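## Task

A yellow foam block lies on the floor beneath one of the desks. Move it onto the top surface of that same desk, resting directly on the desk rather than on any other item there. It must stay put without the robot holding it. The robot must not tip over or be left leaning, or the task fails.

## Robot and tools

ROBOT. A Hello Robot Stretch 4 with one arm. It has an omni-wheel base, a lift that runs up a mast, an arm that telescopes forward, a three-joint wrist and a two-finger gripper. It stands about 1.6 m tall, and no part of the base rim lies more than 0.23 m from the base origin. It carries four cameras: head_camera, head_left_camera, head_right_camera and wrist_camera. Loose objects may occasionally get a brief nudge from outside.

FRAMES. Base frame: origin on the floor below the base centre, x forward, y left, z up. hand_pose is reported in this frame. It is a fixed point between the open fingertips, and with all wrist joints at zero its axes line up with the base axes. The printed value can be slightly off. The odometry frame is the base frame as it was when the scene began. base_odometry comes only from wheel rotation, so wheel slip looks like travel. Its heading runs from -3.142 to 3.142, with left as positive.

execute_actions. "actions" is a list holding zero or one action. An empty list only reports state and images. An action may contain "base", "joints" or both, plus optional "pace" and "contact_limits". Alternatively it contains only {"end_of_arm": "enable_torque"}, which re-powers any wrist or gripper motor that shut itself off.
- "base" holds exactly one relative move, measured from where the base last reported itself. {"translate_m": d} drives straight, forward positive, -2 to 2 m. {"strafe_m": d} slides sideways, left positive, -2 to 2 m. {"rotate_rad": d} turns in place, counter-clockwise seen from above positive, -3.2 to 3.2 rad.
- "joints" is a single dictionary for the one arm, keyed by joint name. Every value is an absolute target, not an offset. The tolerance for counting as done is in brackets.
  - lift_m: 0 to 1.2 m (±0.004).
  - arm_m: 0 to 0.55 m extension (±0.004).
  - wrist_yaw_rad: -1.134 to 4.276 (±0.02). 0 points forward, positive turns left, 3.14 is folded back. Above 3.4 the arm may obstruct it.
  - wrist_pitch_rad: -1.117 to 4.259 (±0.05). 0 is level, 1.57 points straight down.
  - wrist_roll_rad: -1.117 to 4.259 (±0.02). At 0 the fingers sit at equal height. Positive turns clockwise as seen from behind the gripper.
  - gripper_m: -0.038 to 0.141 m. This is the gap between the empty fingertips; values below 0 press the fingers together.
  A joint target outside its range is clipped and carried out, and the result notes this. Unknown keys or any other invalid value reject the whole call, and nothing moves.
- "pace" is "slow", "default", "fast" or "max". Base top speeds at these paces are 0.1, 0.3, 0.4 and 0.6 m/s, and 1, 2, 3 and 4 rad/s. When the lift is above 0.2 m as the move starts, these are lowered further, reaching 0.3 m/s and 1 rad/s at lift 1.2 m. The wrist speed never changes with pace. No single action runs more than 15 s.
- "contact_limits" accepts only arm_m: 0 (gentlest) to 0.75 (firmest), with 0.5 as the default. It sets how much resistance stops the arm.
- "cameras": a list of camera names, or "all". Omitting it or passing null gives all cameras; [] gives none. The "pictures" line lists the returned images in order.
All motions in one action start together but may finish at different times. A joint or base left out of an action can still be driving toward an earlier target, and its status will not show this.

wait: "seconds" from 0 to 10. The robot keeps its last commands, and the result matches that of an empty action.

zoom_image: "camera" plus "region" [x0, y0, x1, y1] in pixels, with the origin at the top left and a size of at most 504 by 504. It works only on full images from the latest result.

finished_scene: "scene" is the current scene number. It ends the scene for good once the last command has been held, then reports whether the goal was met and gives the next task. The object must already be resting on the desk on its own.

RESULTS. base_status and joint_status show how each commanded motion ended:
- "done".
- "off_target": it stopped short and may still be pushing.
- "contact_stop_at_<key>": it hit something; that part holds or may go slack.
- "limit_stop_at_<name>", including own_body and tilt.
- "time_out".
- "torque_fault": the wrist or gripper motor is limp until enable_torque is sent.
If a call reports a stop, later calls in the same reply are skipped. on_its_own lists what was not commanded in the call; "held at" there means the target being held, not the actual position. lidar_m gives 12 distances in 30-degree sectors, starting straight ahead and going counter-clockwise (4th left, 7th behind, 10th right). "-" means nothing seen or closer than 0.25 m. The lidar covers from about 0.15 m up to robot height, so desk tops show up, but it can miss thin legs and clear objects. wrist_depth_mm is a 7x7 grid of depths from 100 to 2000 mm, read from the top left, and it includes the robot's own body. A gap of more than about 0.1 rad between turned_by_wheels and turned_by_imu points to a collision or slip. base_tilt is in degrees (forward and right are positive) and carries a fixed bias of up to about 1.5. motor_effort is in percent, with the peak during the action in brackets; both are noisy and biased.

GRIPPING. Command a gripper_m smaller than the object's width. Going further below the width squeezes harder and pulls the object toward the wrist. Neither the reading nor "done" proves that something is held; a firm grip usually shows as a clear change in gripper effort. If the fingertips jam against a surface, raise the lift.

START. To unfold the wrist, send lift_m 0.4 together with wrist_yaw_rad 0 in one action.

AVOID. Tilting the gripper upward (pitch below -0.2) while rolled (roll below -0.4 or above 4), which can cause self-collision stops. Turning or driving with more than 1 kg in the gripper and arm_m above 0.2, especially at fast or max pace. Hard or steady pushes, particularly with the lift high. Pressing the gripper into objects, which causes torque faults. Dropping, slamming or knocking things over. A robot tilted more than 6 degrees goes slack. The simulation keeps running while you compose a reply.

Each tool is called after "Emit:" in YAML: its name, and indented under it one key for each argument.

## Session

Emit:
execute_actions:
  actions: []

Scene clock: 0.00 s.
base_odometry: x=+0.000 y=+0.000 heading=+0.000 (m, m, rad; odometry frame)
turned_by_wheels: +0.000 (rad since the last result)
turned_by_imu: +0.000 (rad since the last result)
base_tilt: forward=+0.0 right=-0.4 (deg)
lidar_m: 1.99 1.05 0.84 0.81 0.89 1.38 1.44 1.14 0.91 0.89 0.97 1.49
base_status: not commanded
joint_positions: lift_m=+0.120 arm_m=-0.001 wrist_yaw_rad=+3.151 wrist_pitch_rad=-0.009 wrist_roll_rad=-0.015 gripper_m=+0.057
joint_status: not commanded
motor_effort: lift_m=+18 arm_m=+0 wrist_yaw_rad=+1 wrist_pitch_rad=-7 wrist_roll_rad=+0 gripper_m=-6 wheel_0=-1 wheel_1=-1 wheel_2=+0 (%)
hand_pose: x=-0.1193 y=+0.0848 z=+0.3009 quat_wxyz=(-0.005, +0.005, -0.007, +1.000) (m; base frame)
wrist_depth_mm: - 138 252 1708 1618 1661 1308 / - 113 138 1756 1756 1708 1336 / - 116 141 1808 1756 1661 1336 / 140 139 197 1756 1708 1708 1308 / 211 1499 1921 1576 1499 1661 1308 / 216 1118 195 1118 214 1060 991 / 216 290 798 - 788 699 715
pictures: head_camera, head_left_camera, head_right_camera, wrist_camera
Images, in order (width x height): head_camera 420x560, head_left_camera 420x672, head_right_camera 420x672, wrist_camera 616x392.

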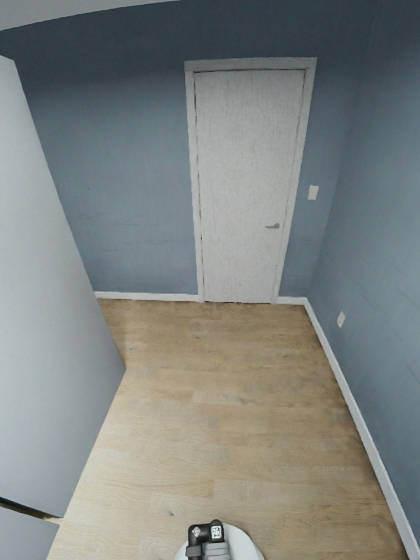

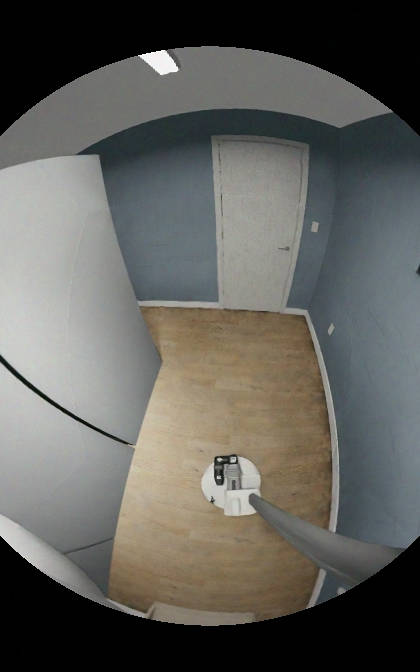

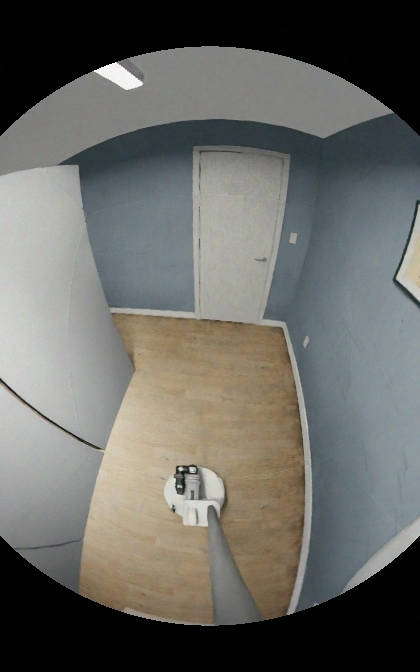

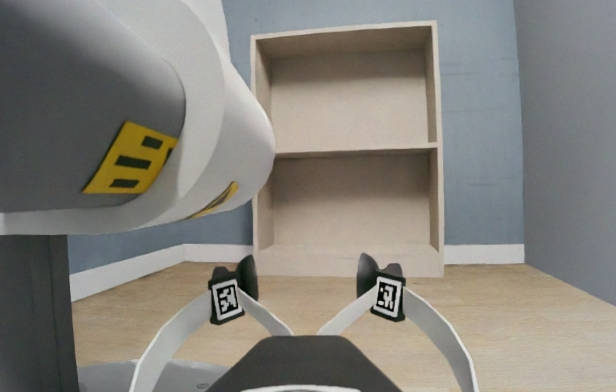

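Emit:
execute_actions:
  actions:
    - {"base":{"translate_m":1.5},"pace":"max"}
  cameras: []

Emit:
execute_actions:
  actions:
    - {"base":{"rotate_rad":1.5},"pace":"fast"}
  cameras: ["head_camera"]

Emit:
execute_actions:
  actions:
    - {"base":{"translate_m":1.5},"joints":{"lift_m":0.4,"wrist_yaw_rad":0},"pace":"max"}
  cameras: ["head_camera","head_left_camera"]

Scene clock: 4.17 s.
base_odometry: x=+1.500 y=+0.000 heading=+0.000 (m, m, rad; odometry frame)
turned_by_wheels: +0.000 (rad since the last result)
turned_by_imu: -0.006 (rad since the last result)
base_tilt: forward=+0.0 right=-0.3 (deg)
lidar_m: 0.49 0.57 0.87 1.14 0.77 1.04 2.99 1.37 1.11 1.10 0.65 0.50
base_status: done
joint_positions: lift_m=+0.120 arm_m=-0.001 wrist_yaw_rad=+3.151 wrist_pitch_rad=-0.009 wrist_roll_rad=-0.015 gripper_m=+0.057
joint_status: not commanded
motor_effort: lift_m=+18(18) arm_m=+0(0) wrist_yaw_rad=+2(1) wrist_pitch_rad=-8(7) wrist_roll_rad=+1(1) gripper_m=-3(4) wheel_0=+2(12) wheel_1=+0(8) wheel_2=+1(18) (%)
hand_pose: x=-0.1193 y=+0.0848 z=+0.3009 quat_wxyz=(-0.004, +0.005, -0.007, +1.000) (m; base frame)
wrist_depth_mm: - 138 251 - - 1499 946 / - 114 138 - - 1499 976 / - 116 141 - - 1661 976 / 140 138 197 - - 1661 991 / 211 1708 - - - 1499 1008 / 216 1118 195 1160 215 1060 931 / 216 291 798 - 778 707 715
pictures: none
No camera images: the call's "cameras" was empty. Leave "cameras" out to get every camera's image.

Scene clock: 5.87 s.
base_odometry: x=+1.500 y=+0.000 heading=+1.499 (m, m, rad; odometry frame)
turned_by_wheels: +1.499 (rad since the last result)
turned_by_imu: +1.546 (rad since the last result)
base_tilt: forward=+0.0 right=-0.3 (deg)
lidar_m: 2.76 0.77 0.98 2.94 1.44 1.14 1.10 0.67 0.51 0.48 0.55 0.81
base_status: done
joint_positions: lift_m=+0.120 arm_m=-0.001 wrist_yaw_rad=+3.151 wrist_pitch_rad=-0.009 wrist_roll_rad=-0.015 gripper_m=+0.057
joint_status: not commanded
motor_effort: lift_m=+18(18) arm_m=+0(0) wrist_yaw_rad=+1(1) wrist_pitch_rad=-7(7) wrist_roll_rad=+2(2) gripper_m=-6(3) wheel_0=-5(9) wheel_1=-2(11) wheel_2=-4(12) (%)
hand_pose: x=-0.1193 y=+0.0848 z=+0.3009 quat_wxyz=(-0.005, +0.005, -0.007, +1.000) (m; base frame)
wrist_depth_mm: - 138 251 1182 1160 1118 1098 / - 114 138 1205 1160 1138 1098 / - 116 141 1182 1205 1138 1118 / 140 139 198 1182 1160 1138 1118 / 211 1025 1229 1205 1160 1138 1118 / 217 946 196 1118 213 1060 1025 / 216 290 798 - 778 699 723
pictures: head_camera
Images, in order (width x height): head_camera 420x560.

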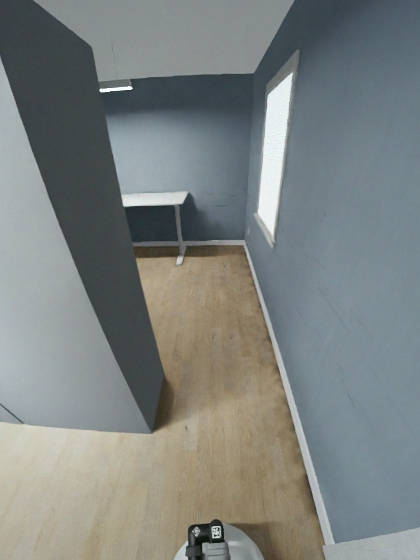

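Scene clock: 9.83 s.
base_odometry: x=+1.606 y=+1.497 heading=+1.500 (m, m, rad; odometry frame)
turned_by_wheels: +0.000 (rad since the last result)
turned_by_imu: -0.006 (rad since the last result)
base_tilt: forward=+0.1 right=-0.3 (deg)
lidar_m: 1.41 1.44 2.11 1.33 0.55 0.53 1.95 0.85 0.64 0.62 0.66 0.90
base_status: done
joint_positions: lift_m=+0.400 arm_m=-0.001 wrist_yaw_rad=+0.000 wrist_pitch_rad=-0.009 wrist_roll_rad=-0.015 gripper_m=+0.057
joint_status: all done
motor_effort: lift_m=+19(25) arm_m=+0(0) wrist_yaw_rad=+0(9) wrist_pitch_rad=-7(8) wrist_roll_rad=-1(0) gripper_m=-8(2) wheel_0=+3(11) wheel_1=+1(10) wheel_2=+1(17) (%)
hand_pose: x=+0.4585 y=-0.0874 z=+0.5808 quat_wxyz=(+1.000, -0.007, -0.005, +0.000) (m; base frame)
wrist_depth_mm: - - 1921 1863 1863 1308 854 / - - 1921 1863 1863 1366 854 / 1537 1863 1708 1921 1863 1397 904 / - - 1921 1921 1921 1430 917 / - - 1921 1921 1863 1397 904 / 1863 1921 195 1863 213 1430 891 / 1366 1281 1336 - 1336 1138 904
pictures: head_camera, head_left_camera
Images, in order (width x height): head_camera 420x560, head_left_camera 420x672.

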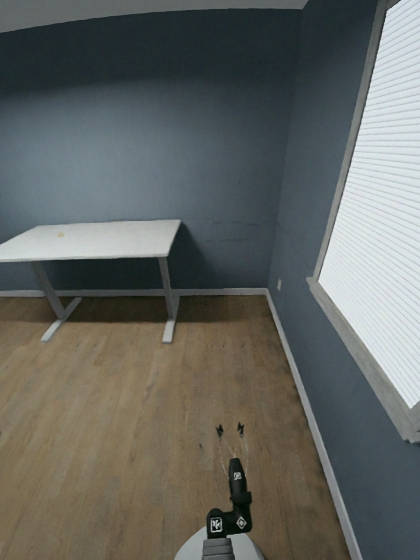

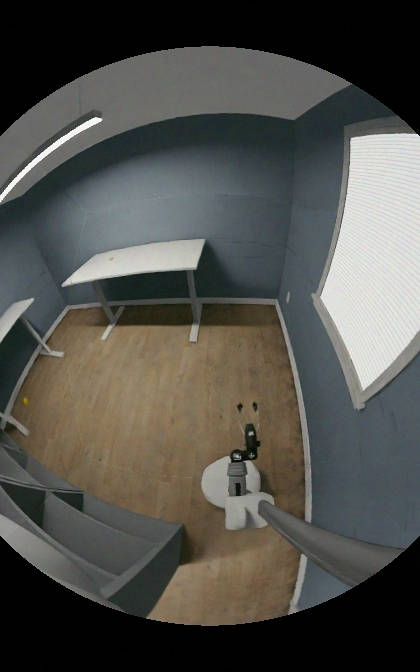

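Emit:
execute_actions:
  actions:
    - {"base":{"translate_m":0.4},"joints":{"lift_m":0.15,"wrist_pitch_rad":0.9,"gripper_m":0.13},"pace":"max"}
  cameras: []

Emit:
execute_actions:
  actions:
    - {"base":{"rotate_rad":1.53},"pace":"fast"}
  cameras: []

Emit:
execute_actions:
  actions:
    - {"base":{"translate_m":1.0},"pace":"max"}
  cameras: ["head_camera"]

Scene clock: 12.10 s.
base_odometry: x=+1.635 y=+1.896 heading=+1.500 (m, m, rad; odometry frame)
turned_by_wheels: +0.000 (rad since the last result)
turned_by_imu: -0.001 (rad since the last result)
base_tilt: forward=+0.1 right=-0.3 (deg)
lidar_m: 1.00 1.01 1.46 2.31 1.11 0.87 2.06 0.89 0.68 0.61 0.65 0.96
base_status: done
joint_positions: lift_m=+0.150 arm_m=-0.001 wrist_yaw_rad=+0.000 wrist_pitch_rad=+0.901 wrist_roll_rad=-0.015 gripper_m=+0.130
joint_status: all done
motor_effort: lift_m=+16(17) arm_m=+0(0) wrist_yaw_rad=+1(1) wrist_pitch_rad=-5(5) wrist_roll_rad=+0(0) gripper_m=-2(7) wheel_0=+3(13) wheel_1=+2(8) wheel_2=+0(15) (%)
hand_pose: x=+0.3490 y=-0.0874 z=+0.1021 quat_wxyz=(+0.900, -0.007, +0.436, +0.003) (m; base frame)
wrist_depth_mm: 615 615 597 591 591 591 585 / 535 525 521 512 504 504 508 / 452 452 445 439 442 436 436 / 399 397 394 392 387 387 387 / 355 353 353 353 349 345 345 / 319 310 307 319 306 309 312 / 296 290 296 - 293 285 287
pictures: none
No camera images: the call's "cameras" was empty. Leave "cameras" out to get every camera's image.

Scene clock: 13.80 s.
base_odometry: x=+1.635 y=+1.896 heading=+3.030 (m, m, rad; odometry frame)
turned_by_wheels: +1.529 (rad since the last result)
turned_by_imu: +1.577 (rad since the last result)
base_tilt: forward=+0.0 right=-0.3 (deg)
lidar_m: 2.31 1.12 0.86 2.17 0.91 0.68 0.62 0.65 0.93 1.05 1.03 1.41
base_status: done
joint_positions: lift_m=+0.150 arm_m=-0.001 wrist_yaw_rad=+0.000 wrist_pitch_rad=+0.901 wrist_roll_rad=-0.015 gripper_m=+0.130
joint_status: not commanded
motor_effort: lift_m=+17(17) arm_m=+0(0) wrist_yaw_rad=+1(0) wrist_pitch_rad=-4(5) wrist_roll_rad=+0(2) gripper_m=-3(3) wheel_0=-3(10) wheel_1=-1(9) wheel_2=-3(12) (%)
hand_pose: x=+0.3490 y=-0.0874 z=+0.1021 quat_wxyz=(+0.900, -0.007, +0.436, +0.003) (m; base frame)
wrist_depth_mm: 615 615 603 585 591 585 585 / 525 521 512 508 504 504 508 / 455 449 442 442 439 439 439 / 399 399 394 392 389 389 387 / 353 353 351 351 351 345 343 / 320 314 307 319 306 307 312 / 296 290 294 - 293 286 289
pictures: none
No camera images: the call's "cameras" was empty. Leave "cameras" out to get every camera's image.

Scene clock: 16.93 s.
base_odometry: x=+0.641 y=+2.007 heading=+3.030 (m, m, rad; odometry frame)
turned_by_wheels: +0.000 (rad since the last result)
turned_by_imu: -0.003 (rad since the last result)
base_tilt: forward=+0.1 right=-0.3 (deg)
lidar_m: 1.31 1.06 0.78 0.75 0.82 1.72 1.65 1.73 1.02 0.99 1.05 1.33
base_status: done
joint_positions: lift_m=+0.150 arm_m=-0.001 wrist_yaw_rad=+0.000 wrist_pitch_rad=+0.901 wrist_roll_rad=-0.015 gripper_m=+0.130
joint_status: not commanded
motor_effort: lift_m=+17(17) arm_m=+0(0) wrist_yaw_rad=+1(0) wrist_pitch_rad=-5(5) wrist_roll_rad=+3(0) gripper_m=+3(3) wheel_0=+3(12) wheel_1=+1(11) wheel_2=+1(19) (%)
hand_pose: x=+0.3490 y=-0.0874 z=+0.1021 quat_wxyz=(+0.900, -0.007, +0.436, +0.003) (m; base frame)
wrist_depth_mm: 615 615 597 591 591 603 585 / 530 521 512 504 512 504 508 / 452 449 442 439 442 442 436 / 397 394 394 392 389 387 384 / 353 353 353 351 349 345 347 / 320 312 309 317 306 307 312 / 296 290 297 - 293 286 287
pictures: head_camera
Images, in order (width x height): head_camera 420x560.

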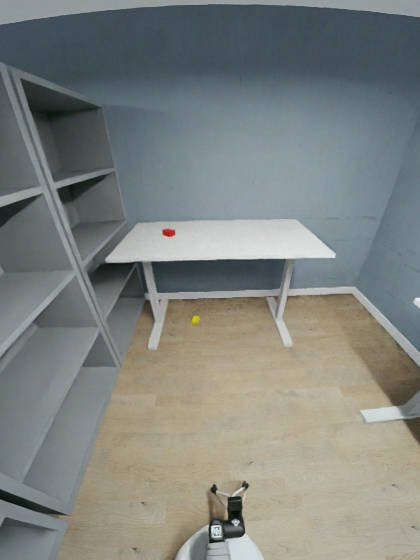

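Block about 1.6 m ahead, slightly left.

Emit:
execute_actions:
  actions:
    - {"base":{"strafe_m":0.17},"pace":"fast"}
  cameras: []

Emit:
execute_actions:
  actions:
    - {"base":{"translate_m":0.8},"joints":{"arm_m":0.25},"pace":"max"}
  cameras: ["head_camera","wrist_camera"]

Scene clock: 18.57 s.
base_odometry: x=+0.622 y=+1.838 heading=+3.030 (m, m, rad; odometry frame)
turned_by_wheels: +0.000 (rad since the last result)
turned_by_imu: +0.000 (rad since the last result)
base_tilt: forward=+0.1 right=-0.3 (deg)
lidar_m: 1.31 0.84 0.59 0.60 0.64 0.90 1.65 1.71 1.20 1.17 1.24 1.35
base_status: done
joint_positions: lift_m=+0.150 arm_m=-0.001 wrist_yaw_rad=+0.000 wrist_pitch_rad=+0.901 wrist_roll_rad=-0.015 gripper_m=+0.130
joint_status: not commanded
motor_effort: lift_m=+17(17) arm_m=+0(0) wrist_yaw_rad=+1(1) wrist_pitch_rad=-5(5) wrist_roll_rad=+1(2) gripper_m=-1(3) wheel_0=+0(13) wheel_1=-2(11) wheel_2=+0(1) (%)
hand_pose: x=+0.3490 y=-0.0874 z=+0.1021 quat_wxyz=(+0.900, -0.007, +0.436, +0.003) (m; base frame)
wrist_depth_mm: 609 615 597 591 585 591 585 / 530 517 512 512 504 504 508 / 452 449 445 442 439 439 439 / 399 397 394 392 389 389 387 / 357 353 355 349 349 347 345 / 320 312 307 319 306 307 309 / 294 289 297 - 293 286 289
pictures: none
No camera images: the call's "cameras" was empty. Leave "cameras" out to get every camera's image.

Scene clock: 21.40 s.
base_odometry: x=-0.173 y=+1.927 heading=+3.031 (m, m, rad; odometry frame)
turned_by_wheels: +0.000 (rad since the last result)
turned_by_imu: -0.003 (rad since the last result)
base_tilt: forward=+0.0 right=-0.3 (deg)
lidar_m: 0.50 0.54 0.58 0.57 0.59 0.84 2.46 1.65 1.24 1.18 0.70 0.53
base_status: done
joint_positions: lift_m=+0.150 arm_m=+0.249 wrist_yaw_rad=+0.000 wrist_pitch_rad=+0.901 wrist_roll_rad=-0.015 gripper_m=+0.130
joint_status: all done
motor_effort: lift_m=+17(17) arm_m=+8(8) wrist_yaw_rad=+1(2) wrist_pitch_rad=-4(5) wrist_roll_rad=+0(0) gripper_m=+2(8) wheel_0=+2(11) wheel_1=+1(8) wheel_2=+3(17) (%)
hand_pose: x=+0.5986 y=-0.0874 z=+0.1021 quat_wxyz=(+0.900, -0.007, +0.436, +0.003) (m; base frame)
wrist_depth_mm: 544 597 597 585 585 585 574 / 477 521 508 449 504 504 508 / 439 449 445 439 436 433 436 / 399 392 394 389 387 387 384 / 351 351 351 349 345 345 343 / 319 310 304 317 304 307 309 / 293 290 294 - 291 285 287
pictures: head_camera, wrist_camera
Images, in order (width x height): head_camera 420x560, wrist_camera 616x392.

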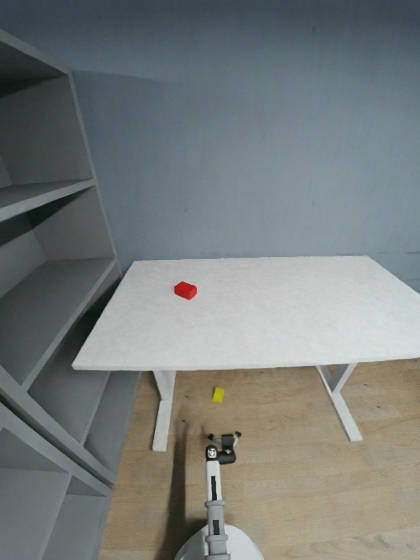

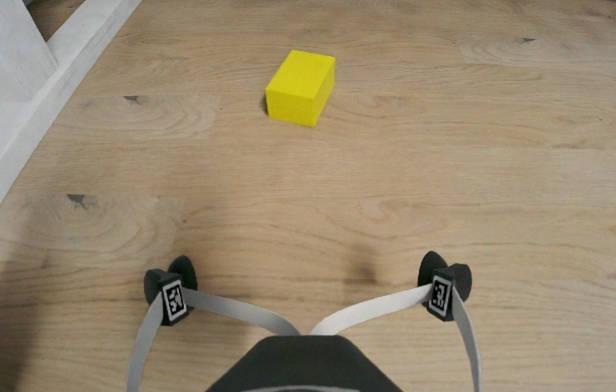

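Floor looks ~1cm farther here.

Emit:
execute_actions:
  actions:
    - {"joints":{"arm_m":0.5,"lift_m":0.068}}
  cameras: ["wrist_camera"]

Emit:
execute_actions:
  actions:
    - {"joints":{"gripper_m":0.025}}
  cameras: ["wrist_camera"]

Emit:
execute_actions:
  actions:
    - {"base":{"translate_m":-0.1},"joints":{"lift_m":0.2,"arm_m":0.0}}
  cameras: []

Emit:
execute_actions:
  actions:
    - {"joints":{"lift_m":1.1},"pace":"fast"}
  cameras: ["wrist_camera"]

Scene clock: 23.47 s.
base_odometry: x=-0.173 y=+1.927 heading=+3.031 (m, m, rad; odometry frame)
turned_by_wheels: +0.000 (rad since the last result)
turned_by_imu: +0.001 (rad since the last result)
base_tilt: forward=+0.0 right=-0.3 (deg)
lidar_m: 0.49 0.54 0.60 0.55 0.59 0.84 2.47 1.67 1.24 1.18 0.70 0.54
base_status: not commanded
joint_positions: lift_m=+0.068 arm_m=+0.498 wrist_yaw_rad=-0.001 wrist_pitch_rad=+0.901 wrist_roll_rad=-0.015 gripper_m=+0.130
joint_status: all done
motor_effort: lift_m=+14(17) arm_m=+9(13) wrist_yaw_rad=+3(3) wrist_pitch_rad=-5(5) wrist_roll_rad=+1(2) gripper_m=-1(2) wheel_0=+1(1) wheel_1=+1(2) wheel_2=+3(3) (%)
hand_pose: x=+0.8483 y=-0.0876 z=+0.0203 quat_wxyz=(+0.900, -0.006, +0.436, +0.003) (m; base frame)
wrist_depth_mm: 439 449 439 433 433 436 430 / 387 384 375 373 373 370 373 / 334 330 327 322 322 322 322 / 293 291 283 232 286 286 283 / 260 259 250 217 256 256 254 / 235 226 227 234 224 224 228 / 215 213 217 - 215 211 -
pictures: wrist_camera
Images, in order (width x height): wrist_camera 616x392.

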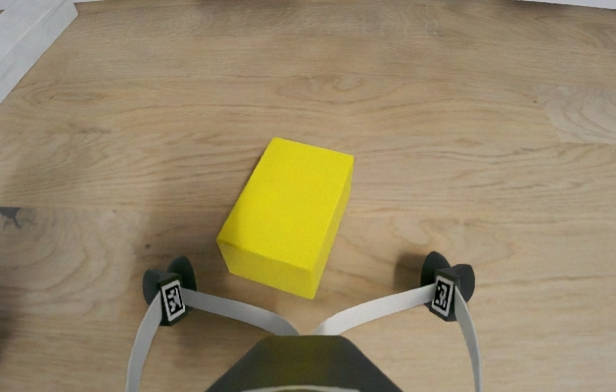

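Scene clock: 25.43 s.
base_odometry: x=-0.173 y=+1.927 heading=+3.031 (m, m, rad; odometry frame)
turned_by_wheels: +0.000 (rad since the last result)
turned_by_imu: +0.001 (rad since the last result)
base_tilt: forward=+0.1 right=-0.3 (deg)
lidar_m: 0.49 0.54 0.60 0.57 0.60 0.86 2.47 1.64 1.23 1.18 0.69 0.52
base_status: not commanded
joint_positions: lift_m=+0.068 arm_m=+0.499 wrist_yaw_rad=+0.001 wrist_pitch_rad=+0.900 wrist_roll_rad=-0.015 gripper_m=+0.025
joint_status: all done
motor_effort: lift_m=+15(15) arm_m=+8(9) wrist_yaw_rad=-1(3) wrist_pitch_rad=+0(10) wrist_roll_rad=+2(1) gripper_m=-20(23) wheel_0=+1(1) wheel_1=+1(1) wheel_2=+3(4) (%)
hand_pose: x=+0.8489 y=-0.0873 z=+0.0205 quat_wxyz=(+0.900, -0.007, +0.435, +0.003) (m; base frame)
wrist_depth_mm: 436 449 442 436 436 436 430 / 392 384 377 370 375 373 370 / 332 330 327 325 325 322 322 / 291 290 289 229 287 285 283 / 260 260 259 210 255 255 253 / 234 235 189 233 191 229 229 / 216 210 217 - 215 208 -
pictures: wrist_camera
Images, in order (width x height): wrist_camera 616x392.

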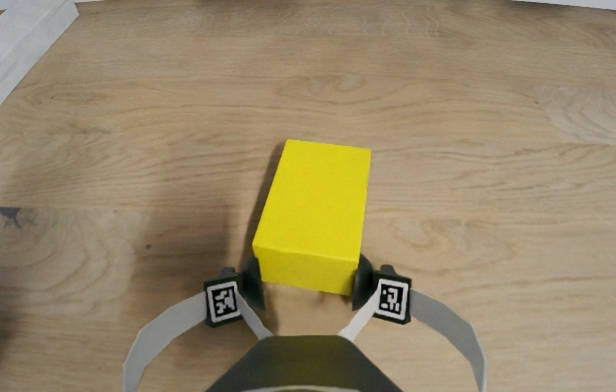

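Scene clock: 27.97 s.
base_odometry: x=-0.074 y=+1.916 heading=+3.030 (m, m, rad; odometry frame)
turned_by_wheels: +0.000 (rad since the last result)
turned_by_imu: +0.001 (rad since the last result)
base_tilt: forward=+0.1 right=-0.3 (deg)
lidar_m: 0.60 0.64 0.60 0.56 0.60 0.88 2.36 1.64 1.24 1.19 0.85 0.63
base_status: done
joint_positions: lift_m=+0.200 arm_m=+0.001 wrist_yaw_rad=+0.000 wrist_pitch_rad=+0.902 wrist_roll_rad=-0.015 gripper_m=+0.025
joint_status: all done
motor_effort: lift_m=+21(22) arm_m=-8(7) wrist_yaw_rad=+1(1) wrist_pitch_rad=-7(6) wrist_roll_rad=+1(1) gripper_m=-21(23) wheel_0=-5(10) wheel_1=-3(6) wheel_2=+2(11) (%)
hand_pose: x=+0.3512 y=-0.0874 z=+0.1516 quat_wxyz=(+0.900, -0.007, +0.436, +0.003) (m; base frame)
wrist_depth_mm: 715 691 691 683 683 676 676 / 559 603 585 591 591 585 585 / 521 521 517 517 508 504 512 / 459 462 455 232 452 449 445 / 410 410 407 213 402 402 399 / 368 370 189 364 190 362 359 / 340 330 343 - 340 327 332
pictures: none
No camera images: the call's "cameras" was empty. Leave "cameras" out to get every camera's image.

Scene clock: 31.30 s.
base_odometry: x=-0.074 y=+1.916 heading=+3.030 (m, m, rad; odometry frame)
turned_by_wheels: +0.000 (rad since the last result)
turned_by_imu: +0.001 (rad since the last result)
base_tilt: forward=+0.0 right=-0.4 (deg)
lidar_m: 0.42 0.64 0.60 0.55 0.61 0.85 2.36 1.66 1.24 1.19 0.86 0.43
base_status: not commanded
joint_positions: lift_m=+1.100 arm_m=+0.001 wrist_yaw_rad=+0.000 wrist_pitch_rad=+0.902 wrist_roll_rad=-0.015 gripper_m=+0.025
joint_status: all done
motor_effort: lift_m=+21(20) arm_m=-8(8) wrist_yaw_rad=+1(1) wrist_pitch_rad=-6(7) wrist_roll_rad=+1(1) gripper_m=-20(23) wheel_0=-5(5) wheel_1=-3(3) wheel_2=+3(3) (%)
hand_pose: x=+0.3512 y=-0.0874 z=+1.0517 quat_wxyz=(+0.900, -0.007, +0.436, +0.003) (m; base frame)
wrist_depth_mm: 615 603 597 585 591 591 585 / 530 517 512 508 504 500 504 / 1008 1025 1138 466 1576 1537 462 / 946 1430 1537 231 1576 1618 1336 / 1308 1366 1397 213 1397 1366 1336 / 1182 1229 189 1255 190 1229 1229 / 904 1078 1160 - 1182 1138 1138
pictures: wrist_camera
Images, in order (width x height): wrist_camera 616x392.

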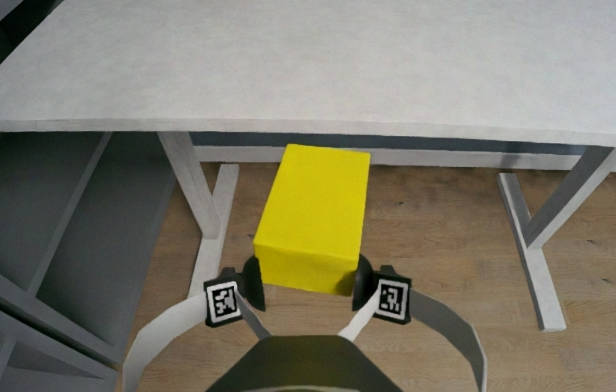

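Same 0.95 height.

Emit:
execute_actions:
  actions:
    - {"joints":{"arm_m":0.38}}
  cameras: ["wrist_camera"]

Emit:
execute_actions:
  actions:
    - {"joints":{"lift_m":1.025}}
  cameras: []

Emit:
execute_actions:
  actions:
    - {"joints":{"gripper_m":0.1}}
  cameras: []

Emit:
execute_actions:
  actions:
    - {"joints":{"lift_m":1.11}}
  cameras: ["wrist_camera"]

Emit:
finished_scene:
  scene: 2

Scene clock: 33.67 s.
base_odometry: x=-0.074 y=+1.916 heading=+3.030 (m, m, rad; odometry frame)
turned_by_wheels: +0.000 (rad since the last result)
turned_by_imu: +0.001 (rad since the last result)
base_tilt: forward=+0.1 right=-0.4 (deg)
lidar_m: 0.59 0.65 0.59 0.56 0.61 0.87 2.36 1.64 1.23 1.18 0.84 0.63
base_status: not commanded
joint_positions: lift_m=+1.100 arm_m=+0.379 wrist_yaw_rad=+0.000 wrist_pitch_rad=+0.902 wrist_roll_rad=-0.015 gripper_m=+0.025
joint_status: all done
motor_effort: lift_m=+21(20) arm_m=+8(8) wrist_yaw_rad=+1(1) wrist_pitch_rad=-5(7) wrist_roll_rad=+1(0) gripper_m=-23(24) wheel_0=-5(5) wheel_1=-3(3) wheel_2=+3(3) (%)
hand_pose: x=+0.7285 y=-0.0874 z=+1.0517 quat_wxyz=(+0.900, -0.007, +0.436, +0.003) (m; base frame)
wrist_depth_mm: 609 603 585 580 580 580 580 / 525 504 492 500 504 500 504 / 452 445 439 436 436 436 430 / 394 394 392 232 387 382 382 / 349 349 351 211 345 345 342 / 317 317 189 310 191 310 309 / 293 282 293 - 290 283 285
pictures: wrist_camera
Images, in order (width x height): wrist_camera 616x392.

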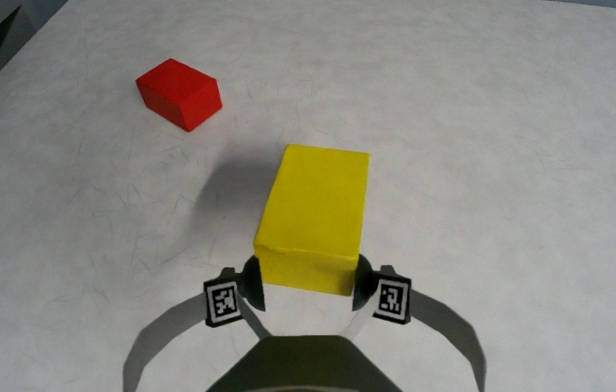

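Scene clock: 34.97 s.
base_odometry: x=-0.074 y=+1.916 heading=+3.030 (m, m, rad; odometry frame)
turned_by_wheels: +0.000 (rad since the last result)
turned_by_imu: +0.001 (rad since the last result)
base_tilt: forward=+0.0 right=-0.4 (deg)
lidar_m: 0.60 0.63 0.60 0.56 0.61 0.86 2.36 1.64 1.25 1.18 0.83 0.63
base_status: not commanded
joint_positions: lift_m=+1.025 arm_m=+0.379 wrist_yaw_rad=+0.000 wrist_pitch_rad=+0.902 wrist_roll_rad=-0.015 gripper_m=+0.025
joint_status: all done
motor_effort: lift_m=+16(18) arm_m=+8(8) wrist_yaw_rad=+1(0) wrist_pitch_rad=-5(5) wrist_roll_rad=+1(1) gripper_m=-21(22) wheel_0=-5(5) wheel_1=-3(3) wheel_2=+3(2) (%)
hand_pose: x=+0.7285 y=-0.0874 z=+0.9771 quat_wxyz=(+0.900, -0.007, +0.436, +0.003) (m; base frame)
wrist_depth_mm: 462 394 439 445 445 442 439 / 399 389 387 384 379 382 384 / 343 338 336 334 330 332 332 / 300 298 296 232 293 293 290 / 266 267 266 212 263 262 259 / 240 241 189 236 191 236 235 / 222 215 224 - 221 214 -
pictures: none
No camera images: the call's "cameras" was empty. Leave "cameras" out to get every camera's image.

Scene clock: 36.53 s.
base_odometry: x=-0.074 y=+1.916 heading=+3.030 (m, m, rad; odometry frame)
turned_by_wheels: +0.000 (rad since the last result)
turned_by_imu: +0.001 (rad since the last result)
base_tilt: forward=+0.1 right=-0.3 (deg)
lidar_m: 0.60 0.65 0.59 0.58 0.59 0.87 2.37 1.65 1.24 1.18 0.83 0.63
base_status: not commanded
joint_positions: lift_m=+1.025 arm_m=+0.379 wrist_yaw_rad=+0.000 wrist_pitch_rad=+0.902 wrist_roll_rad=-0.015 gripper_m=+0.100
joint_status: all done
motor_effort: lift_m=+16(16) arm_m=+8(8) wrist_yaw_rad=+1(0) wrist_pitch_rad=-5(5) wrist_roll_rad=+1(1) gripper_m=-1(26) wheel_0=-5(5) wheel_1=-4(4) wheel_2=+3(3) (%)
hand_pose: x=+0.7285 y=-0.0874 z=+0.9771 quat_wxyz=(+0.900, -0.007, +0.436, +0.003) (m; base frame)
wrist_depth_mm: 462 392 442 445 445 439 439 / 399 392 382 382 382 382 384 / 343 340 336 332 332 330 330 / 301 301 297 239 293 293 291 / 267 267 266 220 263 263 259 / 241 241 216 238 215 236 236 / 223 219 224 - 220 214 -
pictures: none
No camera images: the call's "cameras" was empty. Leave "cameras" out to get every camera's image.

Scene clock: 37.87 s.
base_odometry: x=-0.074 y=+1.916 heading=+3.030 (m, m, rad; odometry frame)
turned_by_wheels: +0.000 (rad since the last result)
turned_by_imu: +0.001 (rad since the last result)
base_tilt: forward=+0.1 right=-0.3 (deg)
lidar_m: 0.59 0.65 0.60 0.56 0.60 0.84 2.36 1.62 1.25 1.19 0.85 0.63
base_status: not commanded
joint_positions: lift_m=+1.110 arm_m=+0.379 wrist_yaw_rad=+0.000 wrist_pitch_rad=+0.902 wrist_roll_rad=-0.015 gripper_m=+0.100
joint_status: all done
motor_effort: lift_m=+20(22) arm_m=+8(8) wrist_yaw_rad=+1(0) wrist_pitch_rad=-5(5) wrist_roll_rad=+1(0) gripper_m=-2(5) wheel_0=-5(5) wheel_1=-3(3) wheel_2=+2(3) (%)
hand_pose: x=+0.7285 y=-0.0874 z=+1.0617 quat_wxyz=(+0.900, -0.007, +0.436, +0.003) (m; base frame)
wrist_depth_mm: 627 621 609 609 603 603 597 / 549 525 512 521 517 517 521 / 466 455 452 452 452 449 449 / 407 404 402 402 399 397 394 / 364 364 364 310 359 355 353 / 327 327 216 286 215 320 320 / 301 297 303 - 298 291 293
pictures: wrist_camera
Images, in order (width x height): wrist_camera 616x392.

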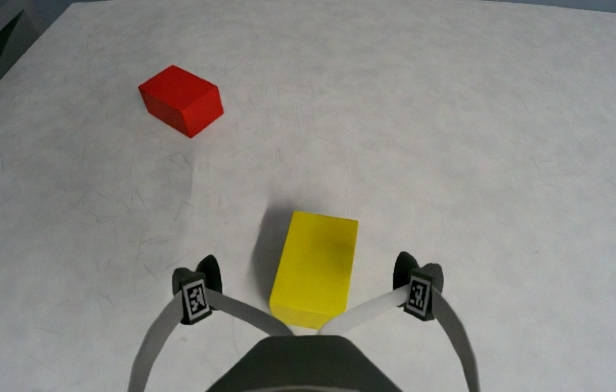

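The scene is finished: the task was done.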